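# Spread the towel flat on the table beside the basket

## Task

Get the towel lying flat on the table as a single layer, with at least one finger-width of margin from the table edge, two finger-widths from the basket rim, and more than a hand-width from either arm's column. The basket must remain upright with its entire base on the table, no more than three finger-widths from its starting spot and turned about the same way. Finish by releasing everything and moving the arms away. Anything that stays in place only because the robot is holding it does not count.

## Robot and tools

Robot: two 6-joint arms with parallel grippers, named left_arm and right_arm. There is one shared scene frame. Its origin is on the table top between the arms, +x points out over the table, +z points up, and left_arm sits on the +y side. The names left and right do not refer to sides of a camera image. Base of left_arm: (+0.027, +0.291, 0) m, yawed slightly positive. Base of right_arm: (-0.024, -0.245, 0) m, yawed slightly negative.

Command row: every moving call uses one row of 14 numbers covering both arms, even when only one arm should move. The first 7 are left_arm: waist, shoulder, elbow, wrist pitch, wrist yaw, wrist roll, then opening. The next 7 are right_arm in the same order. Joint numbers are absolute target angles in radians, in the same form the Joint positions line prints. They are not offsets.

Stated joint ranges, the same on both arms: waist -2.618 to 3.054, shoulder 0.000 to 3.142, elbow 0.000 to 3.142, wrist pitch -1.571 to 1.571, wrist yaw -1.571 to 1.571, wrist roll -2.094 to 2.094. Wrist roll is sign-flipped relative to the URDF, both in commands and in results. The true ends of each joint can be off by up to 0.036 rad. A target more than 0.036 rad beyond an end is refused if it is also farther out than the joint's current angle. A joint driven onto its end is clipped there, and the result reports "joint sent to its limit".

Opening is a scale from -1 (closed) to +1 (fully open; the pad gap is about 0.094 m). To hold an object, command a value below grip_measured: about 0.03 below gives a firm hold, and a smaller difference gives a lighter one. Each gripper's reading can be off by about 1 mm.

A row may optionally end with 12 more numbers between 0 and 1. These scale each joint's stiffness: left_arm's 6 joints first, then right_arm's 6. A scale stays in effect until you send a new one.

Tools:
- execute_actions(actions): a list of actions. Each action is a table of up to 15 rows, and each row is applied for one 1/30 s step. If the table is shorter, its last row is held for the remaining steps. An empty list returns only the current state and images.
- move(target, speed, blocking): target is one 14-number row of absolute joint angles and openings. All joints interpolate together, so the grippers follow curves. speed, from 0.01 to 2 rad/s (default 0.5), is the peak speed of the joint with the farthest to travel. A path lasts between 0.5 and 10 s and is cut off at 10 s. Moves do not avoid obstacles or the other arm. Finger openings are sent at the start. The result adds a move: line giving the ending (done, off_target, moving, held or fault), limits=held or limits=none, and each arm's joint farthest from its target. With blocking=false the call returns after 0.5 s. You must then use wait or stop before sending anything else.
- wait(seconds): 0 to 10. It holds the last command and lets a running move continue.
- stop(): brakes a running move. Braking needs room, and the fingers keep moving.
- zoom_image(camera, region): camera is cam_high, cam_low, cam_left_wrist or cam_right_wrist. region is [x0, y0, x1, y1] in image pixels, with the origin at the top left and a maximum of 504x504.
- read_manual(section): returns only licence texts.
- finished_scene(scene): ends the given scene (1 or 2) and cannot be undone. The next scene's task appears in its result.

Results: The state line shows each gripper's end_effector_position in metres and its end_effector_quat_wxyz in the scene frame. This point lies between the pads, about 1 cm behind the fingertips, and its reported value is less accurate at long reach. The fingers point along the gripper's +z axis and close along its y axis. Joint positions and Joint velocities are listed per arm in joint order, followed by the pad gap in m or m/s. Joint targets shows what the joints are currently being driven toward, and to hold a joint still you resend that value. grip_measured is the opening on the command scale. "joint command not followed" means a clearance check changed that arm's targets. FAULT and OVER-TEMPERATURE FAULT lines report arm stops, and MOTOR HOT appears from 75 °C.

Motion limits: On each step the command may lead the measured angle by at most 0.202 rad for the waist, 0.258 for the shoulder, 0.238 for the elbow, 0.573 for wrist pitch, and 0.522 for wrist yaw and roll. Targets are also scaled back whenever they would move a gripper more than 70 mm in one step. Large moves therefore take several actions, and a move left unfinished should be sent again. Each action lasts 0.5 s. The simulation keeps running while you think, holding the last command.

Cameras: cam_high, cam_low and the two wrist cameras, all 504x504.

Avoid the following: knocking the towel or basket off the table, which fails the task; letting the arms collide or push hard against each other; fast impacts, and targets pushed far past a contact; dropping or slipping objects. Brief tugs on a held item can happen. Holding loads for a long time heats the motors: at 90 °C the arm pauses, and at 100 °C it goes limp and falls. Before calling finished_scene, open both grippers and lift the arms clear so the towel and basket stay where they are without support.

Each tool is called after "Emit:" as name(argument=value, ...), one argument or row to a line, values as JSON.

## Session

Emit:
execute_actions(
  actions=[],
)

Scene clock: 0.00 s.
left_arm: end_effector_position=(+0.4695, +0.2786, +0.1323) grip_measured=+1.000 end_effector_quat_wxyz=(+0.191, -0.600, +0.701, -0.335) | right_arm: end_effector_position=(+0.3296, -0.1118, +0.1830) grip_measured=+1.000 end_effector_quat_wxyz=(+0.304, -0.331, +0.822, +0.351)
Joint names: [waist, shoulder, elbow, wrist pitch, wrist yaw, wrist roll]
Joint positions: left_arm=[-0.052  1.63   1.097 -0.295  0.305  1.445  0.094] | right_arm=[ 0.006  1.599  1.225 -0.782 -0.899  0.584  0.094]
Joint velocities: left_arm=[-0.022 -0.007 -0.012 -0.022 -0.022 -0.007  0.   ] | right_arm=[-0.012  0.007  0.002  0.051  0.051  0.037  0.   ]
Motor temperatures (°C, as the motors report them): left_arm=[22 22 20 21 21 22] | right_arm=[21 22 20 23 20 23]
Joint targets: left_arm=[-0.052 1.619 1.108 -0.292 0.305 1.440] | right_arm=[0.006 1.585 1.237 -0.775 -0.920 0.588]
Joint stiffness scale: left_arm=[1. 1. 1. 1. 1. 1.] | right_arm=[1. 1. 1. 1. 1. 1.]

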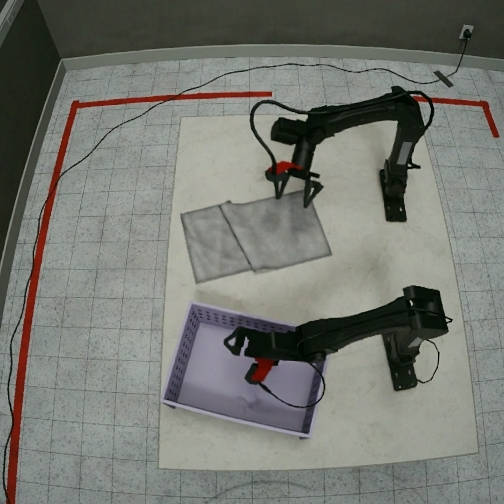

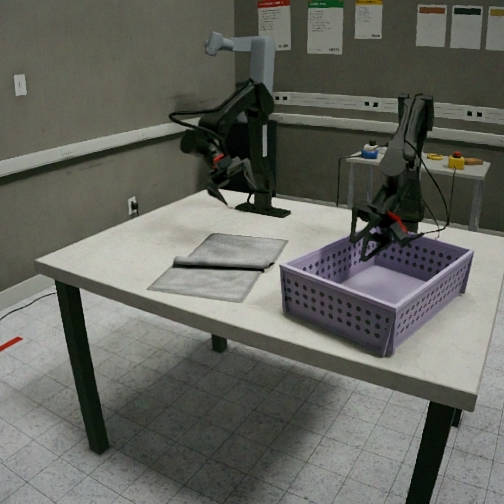

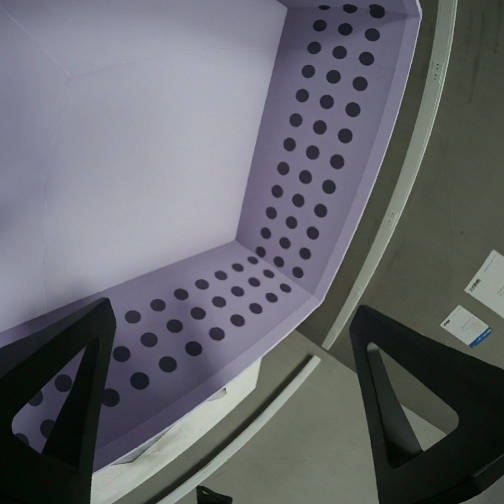

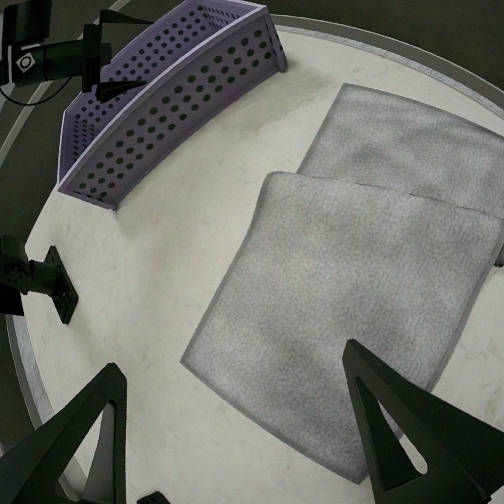

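Emit:
zoom_image(
  camera="cam_high",
  region=[150, 160, 370, 320],
)

Emit:
zoom_image(
  camera="cam_low",
  region=[130, 215, 310, 315],
)

Region (150, 160, 370, 320) of cam_high's 504x504 image, scaled by 2.291, with more detail than that image has; it fills the top 367 rows of this view, and the rest is white.

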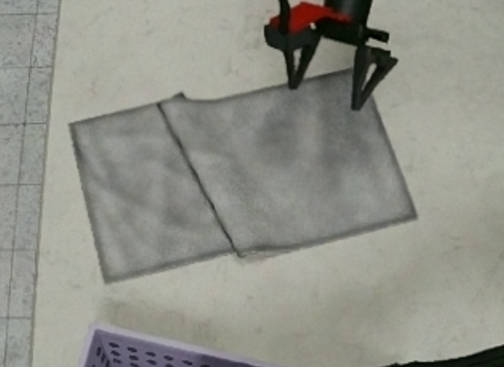

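Region (130, 215, 310, 315) of cam_low's 504x504 image, scaled by 2.800, with more detail than that image has.

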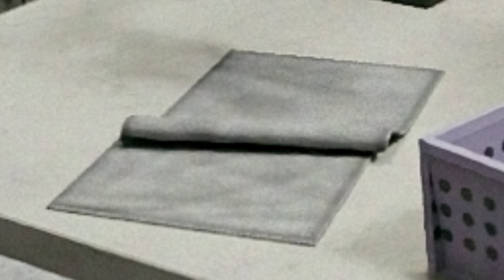

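Emit:
move(
  target=[-0.052, 1.61, 1.58, -0.6, 0, 0.7, 1, 0.368, 1.785, 1.31, -1.07, 0, 0, 1],
  speed=0.8,
)

Scene clock: 5.80 s.
left_arm: end_effector_position=(+0.5059, +0.3341, +0.2721) grip_measured=+1.000 end_effector_quat_wxyz=(+0.418, -0.348, +0.828, -0.138) | right_arm: end_effector_position=(+0.2771, -0.1367, +0.0617) grip_measured=+1.000 end_effector_quat_wxyz=(-0.001, -0.170, +0.985, +0.006)
Joint names: [waist, shoulder, elbow, wrist pitch, wrist yaw, wrist roll]
Joint positions: left_arm=[-0.052  1.63   1.558 -0.586  0.009  0.709  0.094] | right_arm=[ 0.363  1.787  1.28  -1.065 -0.012  0.006  0.094]
Joint velocities: left_arm=[-0.012 -0.027 -0.012 -0.081 -0.081  0.022  0.   ] | right_arm=[ 0.012 -0.012  0.012 -0.022 -0.022  0.022  0.   ]
Motor temperatures (°C, as the motors report them): left_arm=[22 23 21 21 21 22] | right_arm=[21 22 21 23 20 23]
Joint targets: left_arm=[-0.052 1.610 1.580 -0.600 -0.000 0.700] | right_arm=[0.368 1.785 1.310 -1.070 -0.000 0.000]
Joint stiffness scale: left_arm=[1. 1. 1. 1. 1. 1.] | right_arm=[1. 1. 1. 1. 1. 1.]
move: off_target (left_arm, right_arm); limits=none; left_arm: farthest joint: the elbow, 0.022 radians from its target (0.483 radians at the start); right_arm: farthest joint: the elbow, 0.030 radians from its target (0.085 radians at the start)

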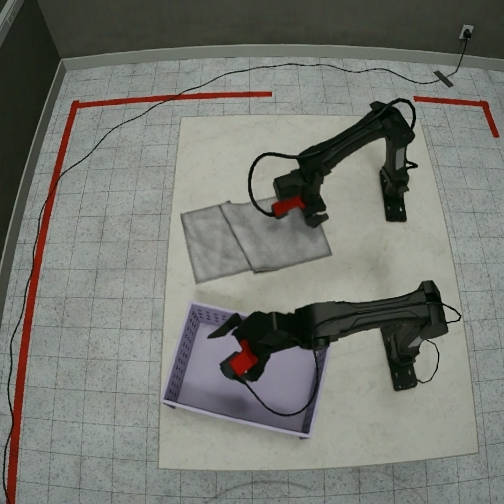

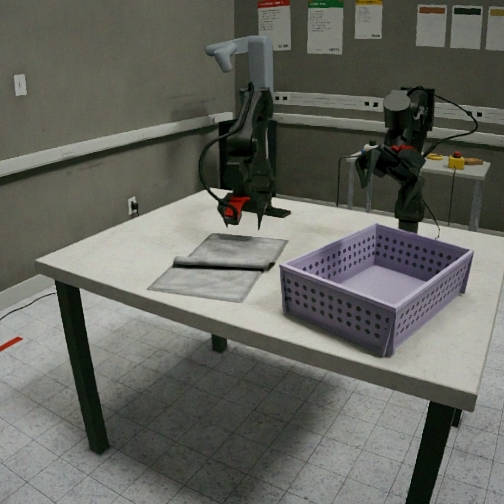

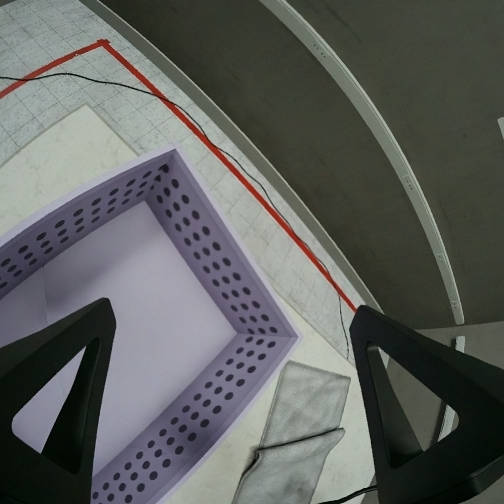

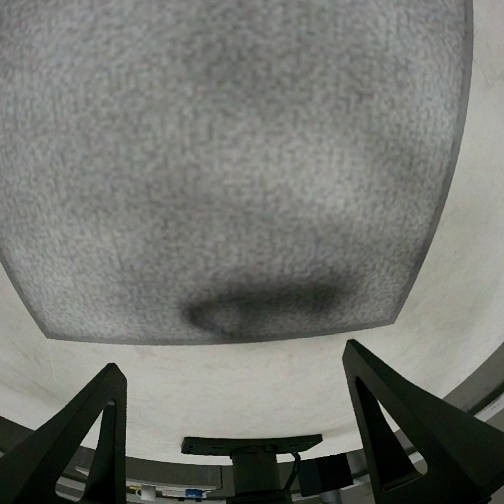

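Emit:
move(
  target=[-0.728, 2.385, 2.262, -0.69, 0, 0, 1, 0.368, 1.893, 1.318, -0.95, 0, 0, 1],
  speed=0.6,
)

Scene clock: 8.93 s.
left_arm: end_effector_position=(+0.5515, -0.0598, +0.1293) grip_measured=+1.000 end_effector_quat_wxyz=(+0.338, +0.270, +0.895, -0.106) | right_arm: end_effector_position=(+0.2964, -0.1301, +0.0307) grip_measured=+1.000 end_effector_quat_wxyz=(+0.000, -0.170, +0.985, +0.006)
Joint names: [waist, shoulder, elbow, wrist pitch, wrist yaw, wrist roll]
Joint positions: left_arm=[-0.733  2.401  2.235 -0.681  0.006  0.006  0.094] | right_arm=[ 0.363  1.894  1.289 -0.964 -0.012  0.005  0.094]
Joint velocities: left_arm=[-0.007 -0.012  0.012 -0.007  0.007  0.051  0.   ] | right_arm=[-0.017 -0.007 -0.002 -0.037  0.007 -0.007  0.   ]
Motor temperatures (°C, as the motors report them): left_arm=[22 24 21 22 21 22] | right_arm=[21 23 21 23 20 23]
Joint targets: left_arm=[-0.728 2.385 2.262 -0.690 0.000 0.000] | right_arm=[0.368 1.893 1.318 -0.950 -0.000 0.000]
Joint stiffness scale: left_arm=[1. 1. 1. 1. 1. 1.] | right_arm=[1. 1. 1. 1. 1. 1.]
move: off_target (left_arm, right_arm); limits=none; left_arm: farthest joint: the elbow, 0.027 radians from its target (0.704 radians at the start); right_arm: farthest joint: the elbow, 0.029 radians from its target (0.038 radians at the start)

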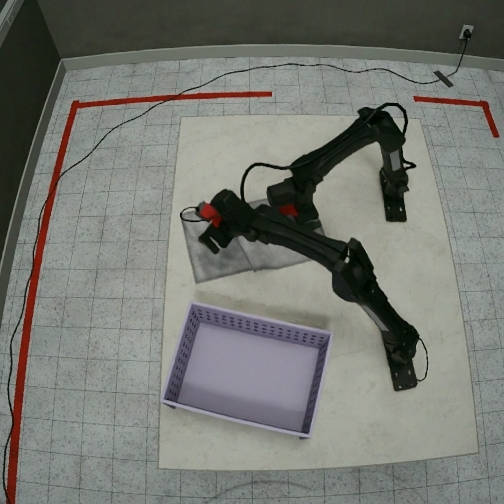

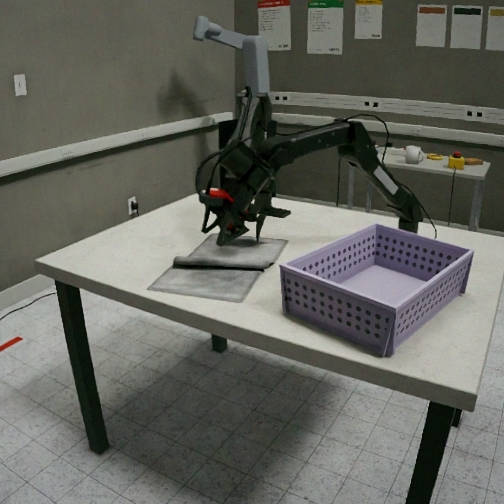

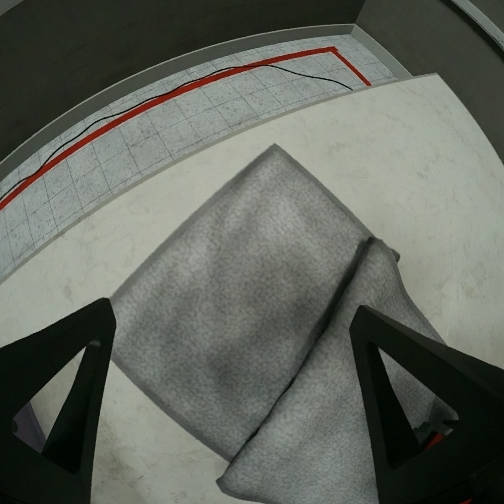

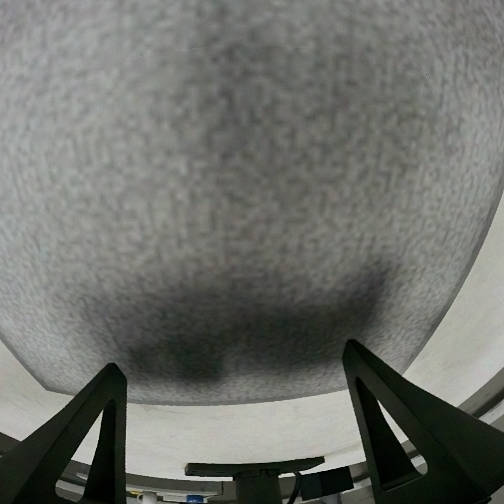

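Emit:
move(
  target=[-0.692, 2.58, 2.122, -0.37, 0, 0, 0.2, 0.368, 1.925, 1.24, -0.875, 0, 0, 1],
  speed=0.2,
)

Scene clock: 11.60 s.
left_arm: end_effector_position=(+0.5823, -0.0556, +0.0204) grip_measured=+0.201 end_effector_quat_wxyz=(+0.340, +0.256, +0.899, -0.101) | right_arm: end_effector_position=(+0.2958, -0.1303, +0.0211) grip_measured=+1.000 end_effector_quat_wxyz=(-0.001, -0.170, +0.985, +0.006)
Joint names: [waist, shoulder, elbow, wrist pitch, wrist yaw, wrist roll]
Joint positions: left_arm=[-0.701  2.58   2.129 -0.396  0.006  0.006  0.056] | right_arm=[ 0.363  1.909  1.268 -0.932 -0.012  0.005  0.094]
Joint velocities: left_arm=[ 0.017  0.007  0.002 -0.022 -0.022  0.022 -0.   ] | right_arm=[ 0.007 -0.017 -0.012  0.037 -0.007 -0.022  0.   ]
Motor temperatures (°C, as the motors report them): left_arm=[22 25 21 22 21 22] | right_arm=[21 23 21 23 20 23]
Joint targets: left_arm=[-0.692 2.580 2.122 -0.370 0.000 -0.000] | right_arm=[0.368 1.925 1.240 -0.875 -0.000 0.000]
Joint stiffness scale: left_arm=[1. 1. 1. 1. 1. 1.] | right_arm=[1. 1. 1. 1. 1. 1.]
move: off_target (left_arm, right_arm); limits=none; left_arm: farthest joint: the wrist pitch, 0.026 radians from its target (0.311 radians at the start); right_arm: farthest joint: the wrist pitch, 0.057 radians from its target (0.089 radians at the start)

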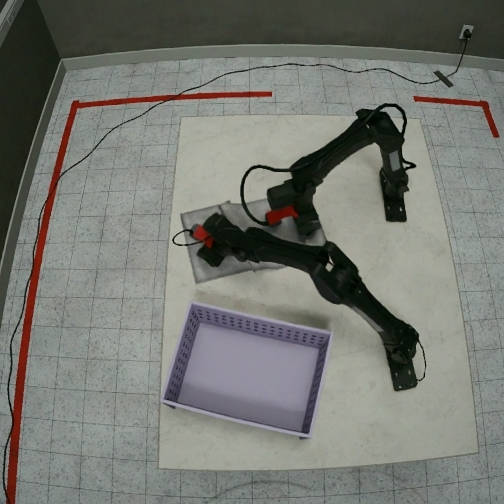

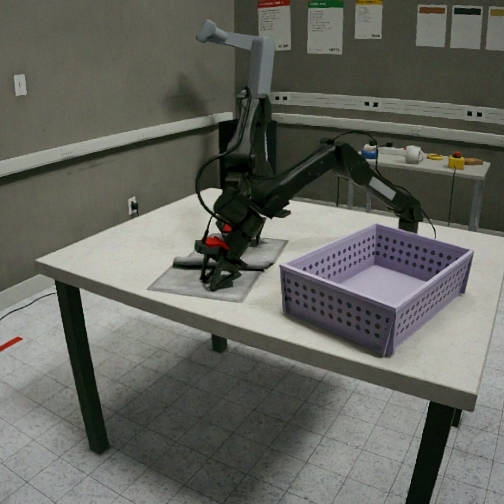

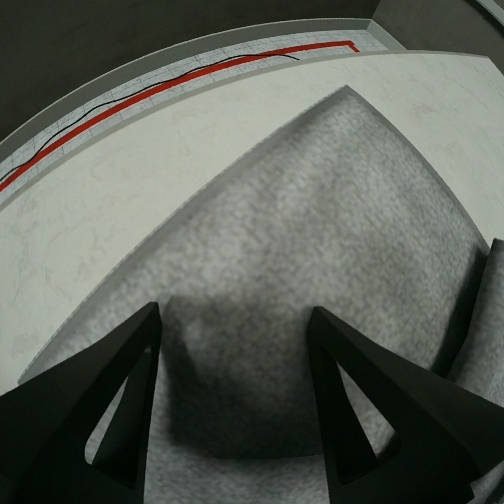

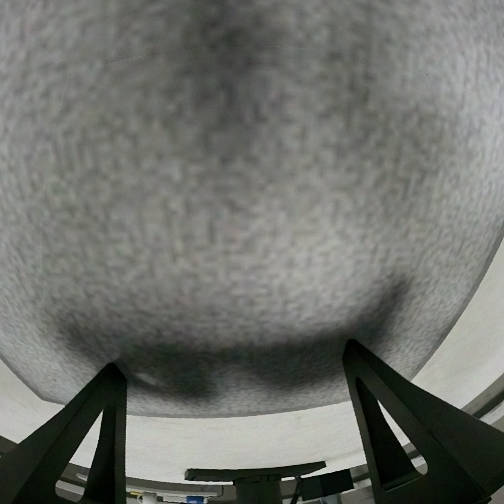

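Emit:
execute_actions(
  actions=[
    [[-0.692,2.59,2.12,-0.375,0,0,0.2,0.368,1.925,1.245,-0.9,0,0,1],[-0.692,2.595,2.118,-0.38,0,0,0.2,0.368,1.925,1.245,-0.9,0,0,1],[-0.692,2.60,2.116,-0.385,0,0,0.2,0.368,1.925,1.245,-0.9,0,0,1],[-0.692,2.605,2.114,-0.39,0,0,0.2,0.368,1.925,1.245,-0.9,0,0,1],[-0.692,2.61,2.112,-0.395,0,0,0.2,0.368,1.925,1.245,-0.9,0,0,1],[-0.692,2.615,2.11,-0.40,0,0,0.2,0.368,1.925,1.245,-0.9,0,0,1]],
  ],
)

Scene clock: 13.23 s.
left_arm: end_effector_position=(+0.5830, -0.0560, +0.0165) grip_measured=+0.201 end_effector_quat_wxyz=(+0.340, +0.256, +0.899, -0.101) | right_arm: end_effector_position=(+0.2957, -0.1303, +0.0211) grip_measured=+1.000 end_effector_quat_wxyz=(-0.002, -0.170, +0.985, +0.006)
Joint names: [waist, shoulder, elbow, wrist pitch, wrist yaw, wrist roll]
Joint positions: left_arm=[-0.701  2.588  2.129 -0.387  0.006  0.006  0.056] | right_arm=[ 0.363  1.909  1.268 -0.932 -0.012  0.005  0.094]
Joint velocities: left_arm=[-0.012 -0.002 -0.002  0.007 -0.081  0.037 -0.001] | right_arm=[-0.007  0.002 -0.007 -0.066  0.007  0.081  0.   ]
Motor temperatures (°C, as the motors report them): left_arm=[22 25 21 22 21 22] | right_arm=[21 23 21 23 20 23]
Joint targets: left_arm=[-0.692 2.615 2.110 -0.400 -0.000 0.000] | right_arm=[0.368 1.925 1.245 -0.900 0.000 0.000]
Joint stiffness scale: left_arm=[1. 1. 1. 1. 1. 1.] | right_arm=[1. 1. 1. 1. 1. 1.]

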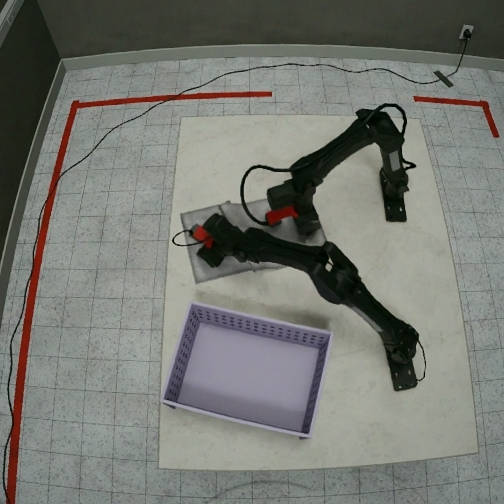

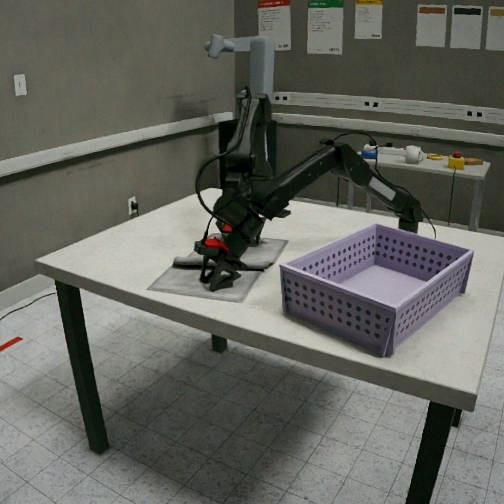

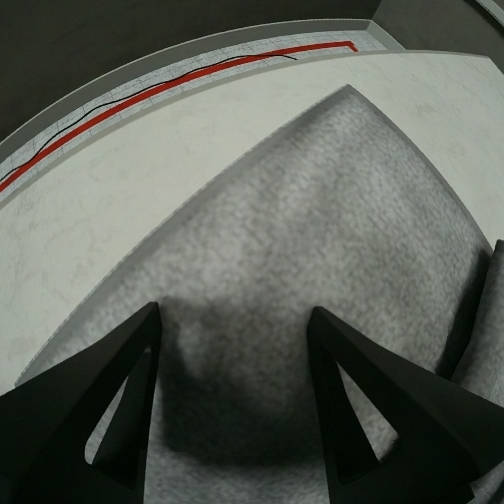

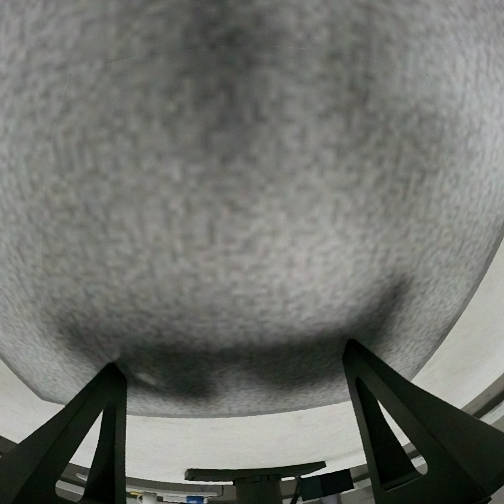

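Emit:
execute_actions(
  actions=[
    [[-0.692,2.615,2.11,-0.4,0,0,0.2,0.369,1.919,1.238,-0.899,0,0,1],[-0.692,2.615,2.11,-0.4,0,0,0.2,0.370,1.914,1.231,-0.897,0,0,1],[-0.692,2.615,2.11,-0.4,0,0,0.2,0.370,1.908,1.224,-0.896,0,0,1],[-0.692,2.615,2.11,-0.4,0,0,0.2,0.371,1.902,1.217,-0.895,0,0,1],[-0.692,2.615,2.11,-0.4,0,0,0.2,0.372,1.897,1.210,-0.893,0,0,1],[-0.692,2.615,2.11,-0.4,0,0,0.2,0.373,1.891,1.203,-0.892,0,0,1],[-0.692,2.615,2.11,-0.4,0,0,0.2,0.374,1.885,1.196,-0.891,0,0,1],[-0.692,2.615,2.11,-0.4,0,0,0.2,0.375,1.880,1.189,-0.889,0,0,1],[-0.692,2.615,2.11,-0.4,0,0,0.2,0.375,1.874,1.182,-0.888,0,0,1],[-0.692,2.615,2.11,-0.4,0,0,0.2,0.376,1.868,1.175,-0.887,0,0,1],[-0.692,2.615,2.11,-0.4,0,0,0.2,0.377,1.863,1.168,-0.885,0,0,1],[-0.692,2.615,2.11,-0.4,0,0,0.2,0.378,1.857,1.161,-0.884,0,0,1],[-0.692,2.615,2.11,-0.4,0,0,0.2,0.379,1.851,1.154,-0.883,0,0,1],[-0.692,2.615,2.11,-0.4,0,0,0.2,0.380,1.846,1.147,-0.881,0,0,1],[-0.692,2.615,2.11,-0.4,0,0,0.2,0.380,1.840,1.140,-0.880,0,0,1]],
    [[-0.692,2.615,2.11,-0.4,0,0,0.2,0.381,1.834,1.133,-0.879,0,0,1],[-0.692,2.615,2.11,-0.4,0,0,0.2,0.382,1.829,1.126,-0.877,0,0,1],[-0.692,2.615,2.11,-0.4,0,0,0.2,0.383,1.823,1.119,-0.876,0,0,1],[-0.692,2.615,2.11,-0.4,0,0,0.2,0.384,1.817,1.112,-0.875,0,0,1],[-0.692,2.615,2.11,-0.4,0,0,0.2,0.384,1.812,1.105,-0.873,0,0,1],[-0.692,2.615,2.11,-0.4,0,0,0.2,0.385,1.806,1.098,-0.872,0,0,1],[-0.692,2.615,2.11,-0.4,0,0,0.2,0.386,1.800,1.091,-0.871,0,0,1],[-0.692,2.615,2.11,-0.4,0,0,0.2,0.387,1.795,1.084,-0.869,0,0,1],[-0.692,2.615,2.11,-0.4,0,0,0.2,0.388,1.789,1.077,-0.868,0,0,1],[-0.692,2.615,2.11,-0.4,0,0,0.2,0.389,1.783,1.070,-0.867,0,0,1],[-0.692,2.615,2.11,-0.4,0,0,0.2,0.389,1.778,1.063,-0.865,0,0,1],[-0.692,2.615,2.11,-0.4,0,0,0.2,0.390,1.772,1.056,-0.864,0,0,1],[-0.692,2.615,2.11,-0.4,0,0,0.2,0.391,1.766,1.049,-0.863,0,0,1],[-0.692,2.615,2.11,-0.4,0,0,0.2,0.392,1.761,1.042,-0.861,0,0,1],[-0.692,2.615,2.11,-0.4,0,0,0.2,0.393,1.755,1.035,-0.860,0,0,1]],
    [[-0.692,2.615,2.11,-0.4,0,0,0.2,0.393,1.749,1.028,-0.859,0,0,1],[-0.692,2.615,2.11,-0.4,0,0,0.2,0.394,1.744,1.021,-0.857,0,0,1],[-0.692,2.615,2.11,-0.4,0,0,0.2,0.395,1.738,1.014,-0.856,0,0,1],[-0.692,2.615,2.11,-0.4,0,0,0.2,0.396,1.732,1.007,-0.855,0,0,1],[-0.692,2.615,2.11,-0.4,0,0,0.2,0.397,1.727,1.000,-0.853,0,0,1],[-0.692,2.615,2.11,-0.4,0,0,0.2,0.398,1.721,0.993,-0.852,0,0,1],[-0.692,2.615,2.11,-0.4,0,0,0.2,0.398,1.715,0.986,-0.851,0,0,1],[-0.692,2.615,2.11,-0.4,0,0,0.2,0.399,1.710,0.979,-0.849,0,0,1],[-0.692,2.615,2.11,-0.4,0,0,0.2,0.400,1.704,0.972,-0.848,0,0,1],[-0.692,2.615,2.11,-0.4,0,0,0.2,0.401,1.698,0.965,-0.847,0,0,1],[-0.692,2.615,2.11,-0.4,0,0,0.2,0.402,1.693,0.958,-0.845,0,0,1],[-0.692,2.615,2.11,-0.4,0,0,0.2,0.403,1.687,0.951,-0.844,0,0,1],[-0.692,2.615,2.11,-0.4,0,0,0.2,0.403,1.681,0.944,-0.843,0,0,1],[-0.692,2.615,2.11,-0.4,0,0,0.2,0.404,1.676,0.937,-0.841,0,0,1],[-0.692,2.615,2.11,-0.4,0,0,0.2,0.405,1.670,0.930,-0.840,0,0,1]],
  ],
)

Scene clock: 17.20 s.
left_arm: end_effector_position=(+0.5830, -0.0560, +0.0165) grip_measured=+0.201 end_effector_quat_wxyz=(+0.340, +0.256, +0.899, -0.101) | right_arm: end_effector_position=(+0.2461, -0.1393, +0.0199) grip_measured=+1.000 end_effector_quat_wxyz=(+0.029, -0.180, +0.983, +0.011)
Joint names: [waist, shoulder, elbow, wrist pitch, wrist yaw, wrist roll]
Joint positions: left_arm=[-0.701  2.588  2.129 -0.387  0.006  0.005  0.056] | right_arm=[ 0.391  1.682  0.977 -0.805 -0.011 -0.003  0.094]
Joint velocities: left_arm=[-0.002 -0.002 -0.017 -0.037 -0.037  0.007 -0.   ] | right_arm=[ 0.037 -0.159 -0.168  0.081  0.007 -0.022  0.   ]
Motor temperatures (°C, as the motors report them): left_arm=[22 26 21 22 21 22] | right_arm=[21 23 21 23 20 23]
Joint targets: left_arm=[-0.692 2.615 2.110 -0.400 -0.000 0.000] | right_arm=[0.405 1.670 0.930 -0.840 -0.000 -0.000]
Joint stiffness scale: left_arm=[1. 1. 1. 1. 1. 1.] | right_arm=[1. 1. 1. 1. 1. 1.]

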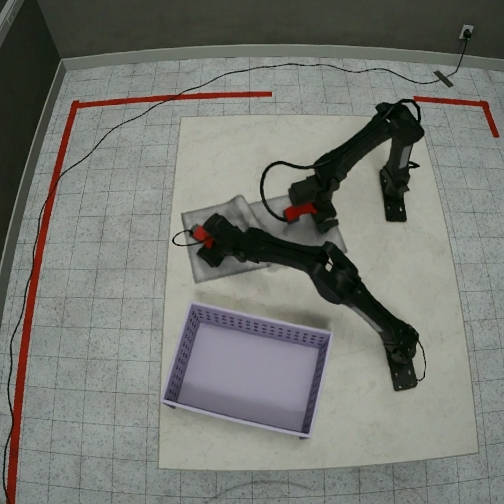

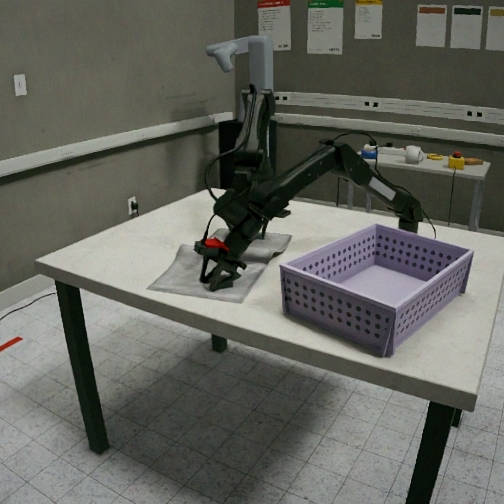

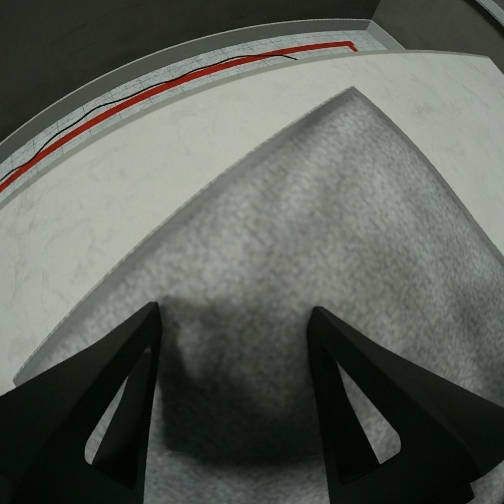

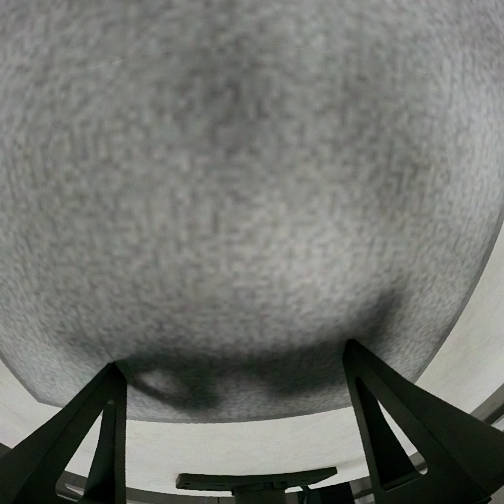

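Emit:
zoom_image(
  camera="cam_high",
  region=[160, 170, 380, 310],
)

Emit:
zoom_image(
  camera="cam_low",
  region=[130, 210, 310, 315],
)

Region (160, 170, 380, 310) of cam_high's 504x504 image, scaled by 2.291, with more detail than that image has; it fills the top 321 rows of this view, and the rest is white.

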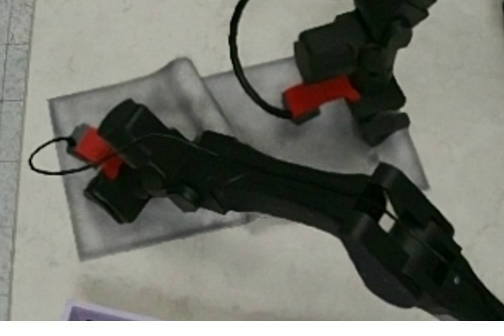

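Region (130, 210, 310, 315) of cam_low's 504x504 image, scaled by 2.800, with more detail than that image has; it fills the top 294 rows of this view, and the rest is white.

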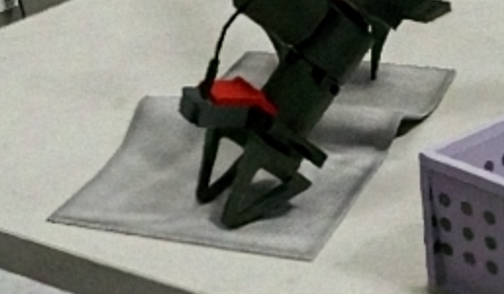

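Emit:
execute_actions(
  actions=[
    [[-0.692,2.615,2.11,-0.4,0,0,0.2,0.402,1.665,0.925,-0.840,0,0,1],[-0.692,2.615,2.11,-0.4,0,0,0.2,0.400,1.660,0.920,-0.839,0,0,1],[-0.692,2.615,2.11,-0.4,0,0,0.2,0.397,1.656,0.915,-0.839,0,0,1],[-0.692,2.615,2.11,-0.4,0,0,0.2,0.394,1.651,0.910,-0.839,0,0,1],[-0.692,2.615,2.11,-0.4,0,0,0.2,0.392,1.646,0.905,-0.839,0,0,1],[-0.692,2.615,2.11,-0.4,0,0,0.2,0.389,1.641,0.900,-0.838,0,0,1],[-0.692,2.615,2.11,-0.4,0,0,0.2,0.386,1.637,0.895,-0.838,0,0,1],[-0.692,2.615,2.11,-0.4,0,0,0.2,0.384,1.632,0.890,-0.838,0,0,1],[-0.692,2.615,2.11,-0.4,0,0,0.2,0.381,1.627,0.885,-0.838,0,0,1],[-0.692,2.615,2.11,-0.4,0,0,0.2,0.378,1.622,0.880,-0.837,0,0,1],[-0.692,2.615,2.11,-0.4,0,0,0.2,0.376,1.618,0.875,-0.837,0,0,1],[-0.692,2.615,2.11,-0.4,0,0,0.2,0.373,1.613,0.870,-0.837,0,0,1],[-0.692,2.615,2.11,-0.4,0,0,0.2,0.370,1.608,0.865,-0.837,0,0,1],[-0.692,2.615,2.11,-0.4,0,0,0.2,0.368,1.603,0.860,-0.836,0,0,1],[-0.692,2.615,2.11,-0.4,0,0,0.2,0.365,1.598,0.855,-0.836,0,0,1]],
    [[-0.692,2.615,2.11,-0.4,0,0,0.2,0.362,1.594,0.850,-0.836,0,0,1],[-0.692,2.615,2.11,-0.4,0,0,0.2,0.360,1.589,0.845,-0.835,0,0,1],[-0.692,2.615,2.11,-0.4,0,0,0.2,0.357,1.584,0.840,-0.835,0,0,1],[-0.692,2.615,2.11,-0.4,0,0,0.2,0.354,1.579,0.835,-0.835,0,0,1],[-0.692,2.615,2.11,-0.4,0,0,0.2,0.352,1.575,0.830,-0.835,0,0,1],[-0.692,2.615,2.11,-0.4,0,0,0.2,0.349,1.570,0.825,-0.834,0,0,1],[-0.692,2.615,2.11,-0.4,0,0,0.2,0.346,1.565,0.820,-0.834,0,0,1],[-0.692,2.615,2.11,-0.4,0,0,0.2,0.344,1.560,0.815,-0.834,0,0,1],[-0.692,2.615,2.11,-0.4,0,0,0.2,0.341,1.556,0.810,-0.834,0,0,1],[-0.692,2.615,2.11,-0.4,0,0,0.2,0.338,1.551,0.805,-0.833,0,0,1],[-0.692,2.615,2.11,-0.4,0,0,0.2,0.336,1.546,0.800,-0.833,0,0,1],[-0.692,2.615,2.11,-0.4,0,0,0.2,0.333,1.541,0.795,-0.833,0,0,1],[-0.692,2.615,2.11,-0.4,0,0,0.2,0.330,1.537,0.790,-0.833,0,0,1],[-0.692,2.615,2.11,-0.4,0,0,0.2,0.328,1.532,0.785,-0.832,0,0,1],[-0.692,2.615,2.11,-0.4,0,0,0.2,0.325,1.527,0.780,-0.832,0,0,1]],
  ],
)

Scene clock: 20.07 s.
left_arm: end_effector_position=(+0.5831, -0.0561, +0.0166) grip_measured=+0.201 end_effector_quat_wxyz=(+0.340, +0.256, +0.899, -0.101) | right_arm: end_effector_position=(+0.2137, -0.1642, +0.0190) grip_measured=+1.000 end_effector_quat_wxyz=(+0.029, -0.155, +0.987, +0.011)
Joint names: [waist, shoulder, elbow, wrist pitch, wrist yaw, wrist roll]
Joint positions: left_arm=[-0.701  2.588  2.129 -0.386  0.006  0.004  0.056] | right_arm=[ 0.342  1.54   0.824 -0.795 -0.014 -0.003  0.094]
Joint velocities: left_arm=[ 0.017 -0.007 -0.002  0.007 -0.037 -0.037 -0.   ] | right_arm=[-0.076 -0.139 -0.139  0.022  0.007 -0.007  0.   ]
Motor temperatures (°C, as the motors report them): left_arm=[22 26 21 22 21 22] | right_arm=[21 23 21 23 20 23]
Joint targets: left_arm=[-0.692 2.615 2.110 -0.400 0.000 0.000] | right_arm=[0.325 1.527 0.780 -0.832 0.000 -0.000]
Joint stiffness scale: left_arm=[1. 1. 1. 1. 1. 1.] | right_arm=[1. 1. 1. 1. 1. 1.]

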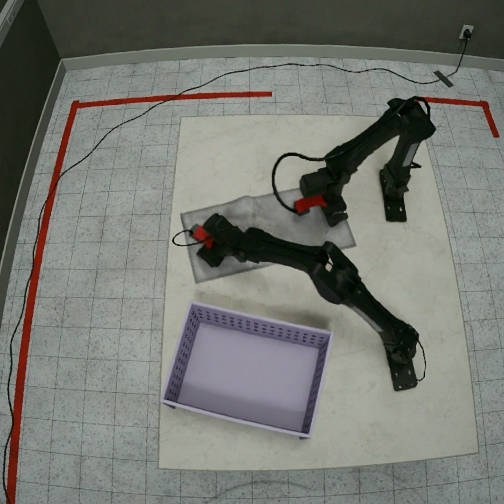

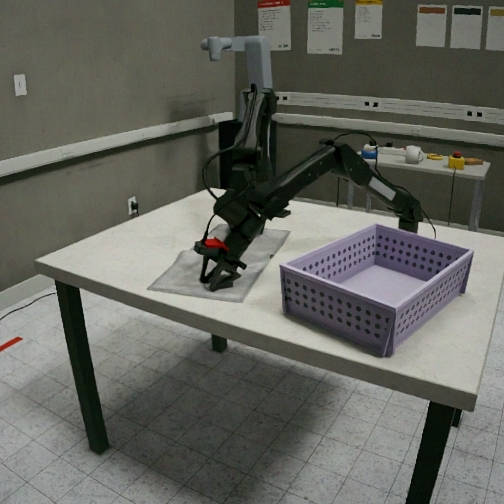

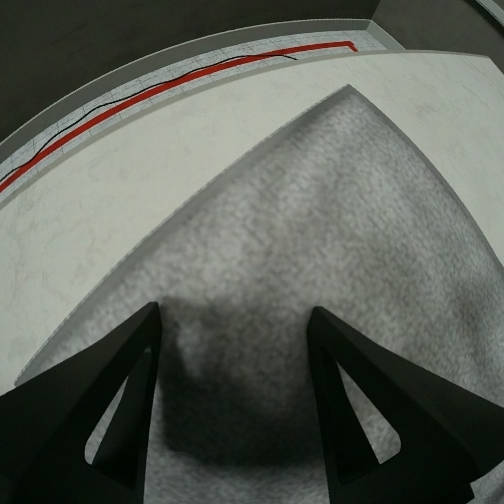

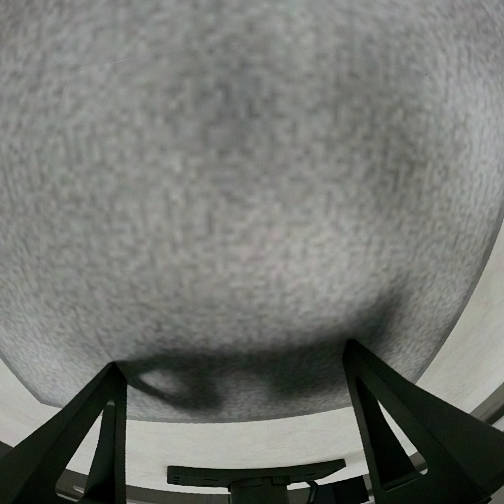

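Emit:
zoom_image(
  camera="cam_low",
  region=[130, 210, 310, 315],
)

Emit:
zoom_image(
  camera="cam_high",
  region=[160, 160, 420, 310],
)

Region (130, 210, 310, 315) of cam_low's 504x504 image, scaled by 2.800, with more detail than that image has; it fills the top 294 rows of this view, and the rest is white.

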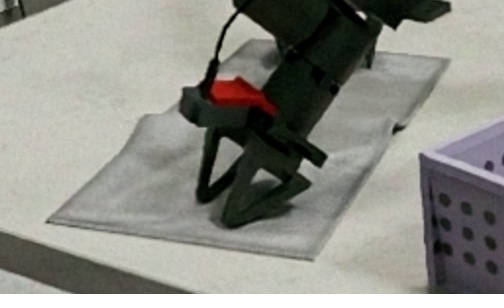

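Region (160, 160, 420, 310) of cam_high's 504x504 image, scaled by 1.938, with more detail than that image has; it fills the top 291 rows of this view, and the rest is white.

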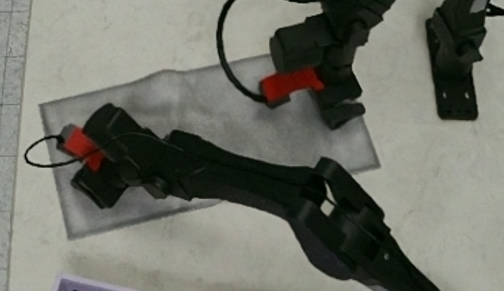

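Emit:
execute_actions(
  actions=[
    [[-0.692,2.615,2.11,-0.4,0,0,0.2,0.326,1.523,0.776,-0.832,0,0,1],[-0.692,2.615,2.11,-0.4,0,0,0.2,0.326,1.519,0.773,-0.833,0,0,1],[-0.692,2.615,2.11,-0.4,0,0,0.2,0.327,1.515,0.769,-0.833,0,0,1],[-0.692,2.615,2.11,-0.4,0,0,0.2,0.327,1.511,0.765,-0.834,0,0,1],[-0.692,2.615,2.11,-0.4,0,0,0.2,0.328,1.507,0.762,-0.834,0,0,1],[-0.692,2.615,2.11,-0.4,0,0,0.2,0.328,1.503,0.758,-0.834,0,0,1],[-0.692,2.615,2.11,-0.4,0,0,0.2,0.329,1.499,0.755,-0.835,0,0,1],[-0.692,2.615,2.11,-0.4,0,0,0.2,0.329,1.495,0.751,-0.835,0,0,1],[-0.692,2.615,2.11,-0.4,0,0,0.2,0.330,1.491,0.747,-0.836,0,0,1],[-0.692,2.615,2.11,-0.4,0,0,0.2,0.330,1.487,0.744,-0.836,0,0,1],[-0.692,2.615,2.11,-0.4,0,0,0.2,0.330,1.483,0.740,-0.836,0,0,1],[-0.692,2.615,2.11,-0.4,0,0,0.2,0.330,1.480,0.737,-0.837,0,0,1],[-0.692,2.615,2.11,-0.4,0,0,0.2,0.330,1.476,0.733,-0.837,0,0,1]],
  ],
)

Emit:
zoom_image(
  camera="cam_low",
  region=[130, 210, 310, 315],
)

Scene clock: 21.93 s.
left_arm: end_effector_position=(+0.5831, -0.0561, +0.0167) grip_measured=+0.201 end_effector_quat_wxyz=(+0.340, +0.256, +0.899, -0.101) | right_arm: end_effector_position=(+0.2023, -0.1690, +0.0188) grip_measured=+1.000 end_effector_quat_wxyz=(+0.033, -0.153, +0.988, +0.012)
Joint names: [waist, shoulder, elbow, wrist pitch, wrist yaw, wrist roll]
Joint positions: left_arm=[-0.701  2.588  2.129 -0.386  0.006  0.004  0.056] | right_arm=[ 0.337  1.483  0.77  -0.789 -0.014 -0.003  0.094]
Joint velocities: left_arm=[-0.037 -0.002  0.002 -0.022  0.022  0.022  0.   ] | right_arm=[-0.002 -0.037 -0.042  0.051  0.066  0.037  0.   ]
Motor temperatures (°C, as the motors report them): left_arm=[22 26 21 22 21 22] | right_arm=[21 23 21 23 20 23]
Joint targets: left_arm=[-0.692 2.615 2.110 -0.400 -0.000 -0.000] | right_arm=[0.330 1.476 0.733 -0.837 -0.000 0.000]
Joint stiffness scale: left_arm=[1. 1. 1. 1. 1. 1.] | right_arm=[1. 1. 1. 1. 1. 1.]

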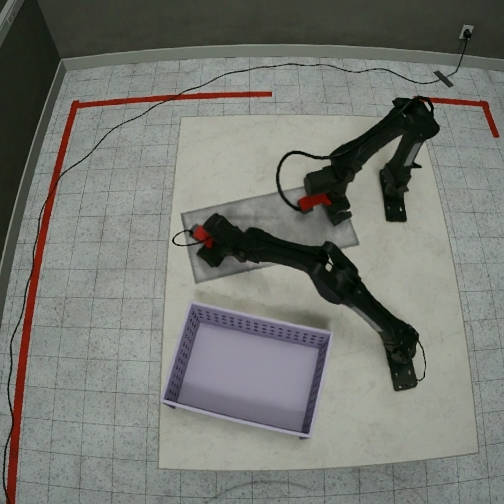

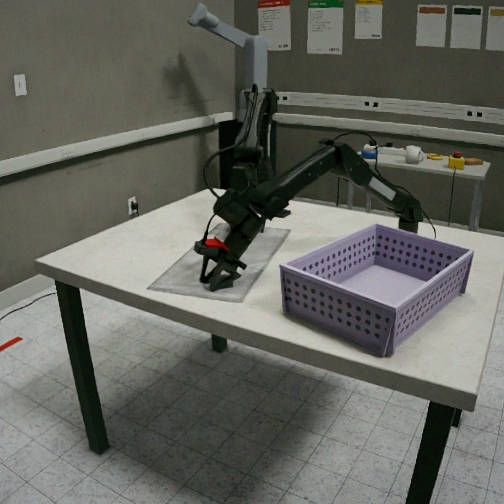

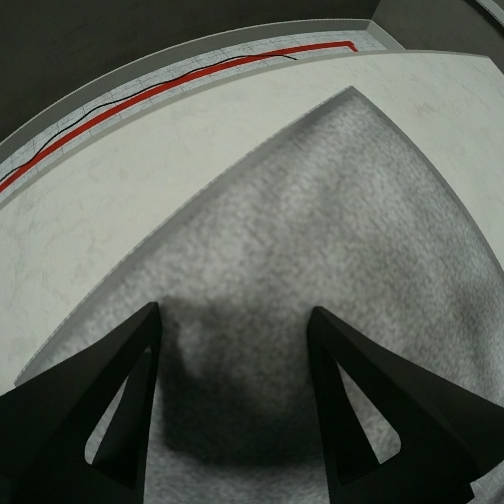

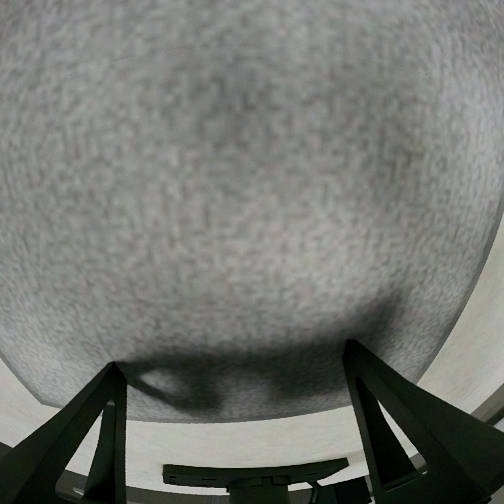

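Region (130, 210, 310, 315) of cam_low's 504x504 image, scaled by 2.800, with more detail than that image has; it fills the top 294 rows of this view, and the rest is white.

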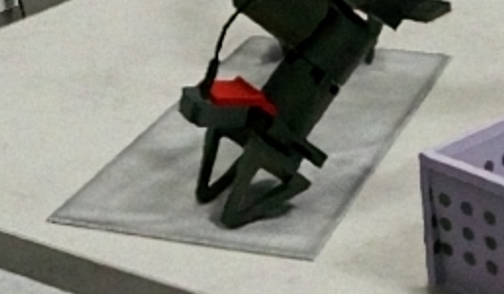

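Emit:
execute_actions(
  actions=[
    [[-0.692,2.60,2.115,-0.4,0,0,0.2,0.33,1.476,0.733,-0.837,0,0,1],[-0.692,2.585,2.12,-0.4,0,0,0.2,0.33,1.476,0.733,-0.837,0,0,1],[-0.692,2.57,2.125,-0.4,0,0,0.2,0.33,1.476,0.733,-0.837,0,0,1],[-0.692,2.56,2.13,-0.4,0,0,0.2,0.33,1.476,0.733,-0.837,0,0,1],[-0.692,2.55,2.13,-0.4,0,0,0.2,0.33,1.476,0.733,-0.837,0,0,1],[-0.692,2.54,2.13,-0.4,0,0,0.2,0.33,1.476,0.733,-0.837,0,0,1],[-0.692,2.53,2.13,-0.4,0,0,0.2,0.33,1.476,0.733,-0.837,0,0,1],[-0.692,2.52,2.13,-0.4,0,0,0.2,0.33,1.473,0.730,-0.837,0,0,1],[-0.692,2.51,2.13,-0.4,0,0,0.2,0.331,1.470,0.727,-0.838,0,0,1],[-0.692,2.50,2.13,-0.4,0,0,0.2,0.332,1.467,0.724,-0.838,0,0,1],[-0.692,2.49,2.13,-0.4,0,0,0.2,0.333,1.464,0.722,-0.838,0,0,1],[-0.692,2.48,2.13,-0.4,0,0,0.2,0.334,1.461,0.719,-0.838,0,0,1],[-0.692,2.47,2.13,-0.4,0,0,0.2,0.335,1.458,0.716,-0.839,0,0,1],[-0.692,2.46,2.13,-0.4,0,0,0.2,0.336,1.455,0.714,-0.839,0,0,1],[-0.692,2.45,2.13,-0.4,0,0,0.2,0.337,1.452,0.711,-0.839,0,0,1]],
    [[-0.692,2.44,2.13,-0.4,0,0,0.2,0.338,1.449,0.708,-0.840,0,0,1],[-0.692,2.43,2.13,-0.4,0,0,0.2,0.339,1.446,0.706,-0.840,0,0,1],[-0.692,2.42,2.13,-0.4,0,0,0.2,0.340,1.443,0.703,-0.840,0,0,1],[-0.692,2.41,2.13,-0.4,0,0,0.2,0.341,1.440,0.700,-0.840,0,0,1],[-0.692,2.40,2.13,-0.4,0,0,0.2,0.342,1.437,0.698,-0.841,0,0,1],[-0.692,2.39,2.13,-0.4,0,0,0.2,0.343,1.434,0.695,-0.841,0,0,1],[-0.692,2.38,2.13,-0.4,0,0,0.2,0.344,1.431,0.693,-0.841,0,0,1],[-0.692,2.37,2.13,-0.4,0,0,0.2,0.344,1.431,0.693,-0.841,0,0,1],[-0.692,2.365,2.13,-0.4,0,0,0.2,0.344,1.431,0.693,-0.841,0,0,1],[-0.692,2.36,2.13,-0.4,0,0,0.2,0.344,1.431,0.693,-0.841,0,0,1]],
  ],
)

Scene clock: 23.83 s.
left_arm: end_effector_position=(+0.5879, -0.0591, +0.1493) grip_measured=+0.201 end_effector_quat_wxyz=(+0.428, +0.246, +0.861, -0.126) | right_arm: end_effector_position=(+0.1931, -0.1719, +0.0186) grip_measured=+1.000 end_effector_quat_wxyz=(+0.037, -0.153, +0.987, +0.013)
Joint names: [waist, shoulder, elbow, wrist pitch, wrist yaw, wrist roll]
Joint positions: left_arm=[-0.701  2.378  2.129 -0.397  0.006  0.004  0.056] | right_arm=[ 0.337  1.437  0.728 -0.786 -0.014 -0.003  0.094]
Joint velocities: left_arm=[-0.002 -0.002 -0.007 -0.066  0.007  0.066 -0.   ] | right_arm=[-0.002 -0.012 -0.012  0.007 -0.022 -0.022  0.   ]
Motor temperatures (°C, as the motors report them): left_arm=[22 27 21 22 21 22] | right_arm=[21 23 20 23 20 23]
Joint targets: left_arm=[-0.692 2.360 2.130 -0.400 0.000 -0.000] | right_arm=[0.344 1.431 0.693 -0.841 0.000 0.000]
Joint stiffness scale: left_arm=[1. 1. 1. 1. 1. 1.] | right_arm=[1. 1. 1. 1. 1. 1.]

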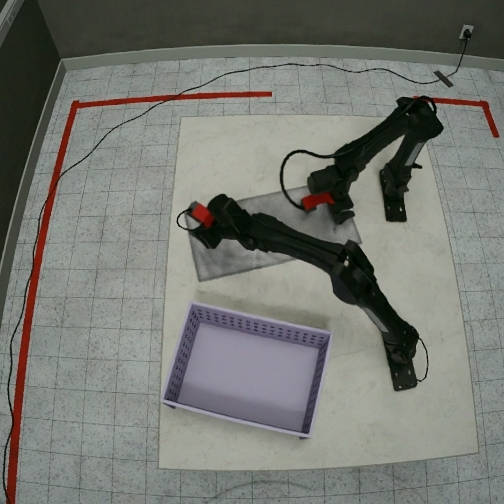

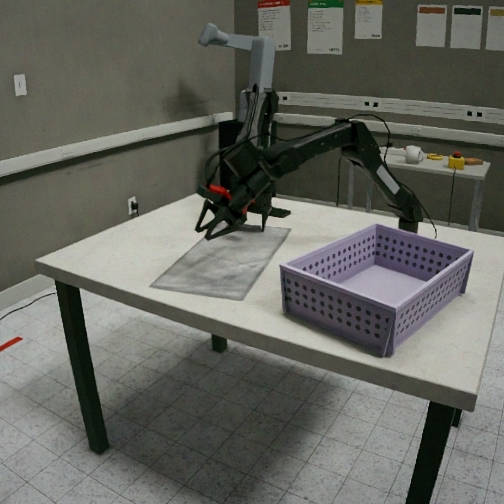

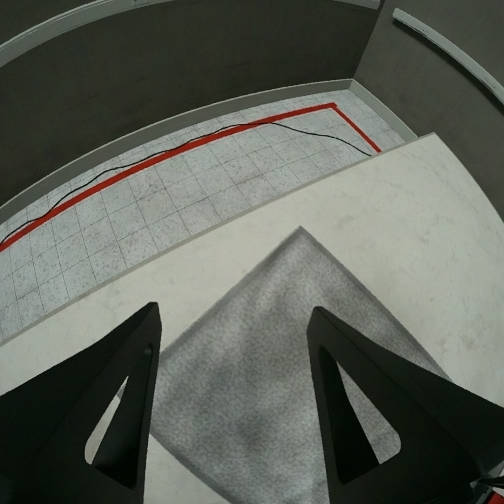

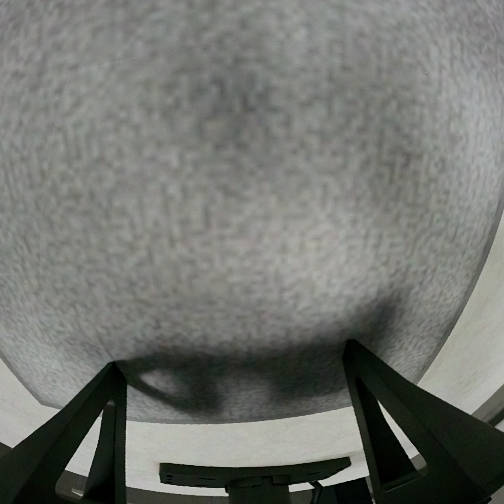

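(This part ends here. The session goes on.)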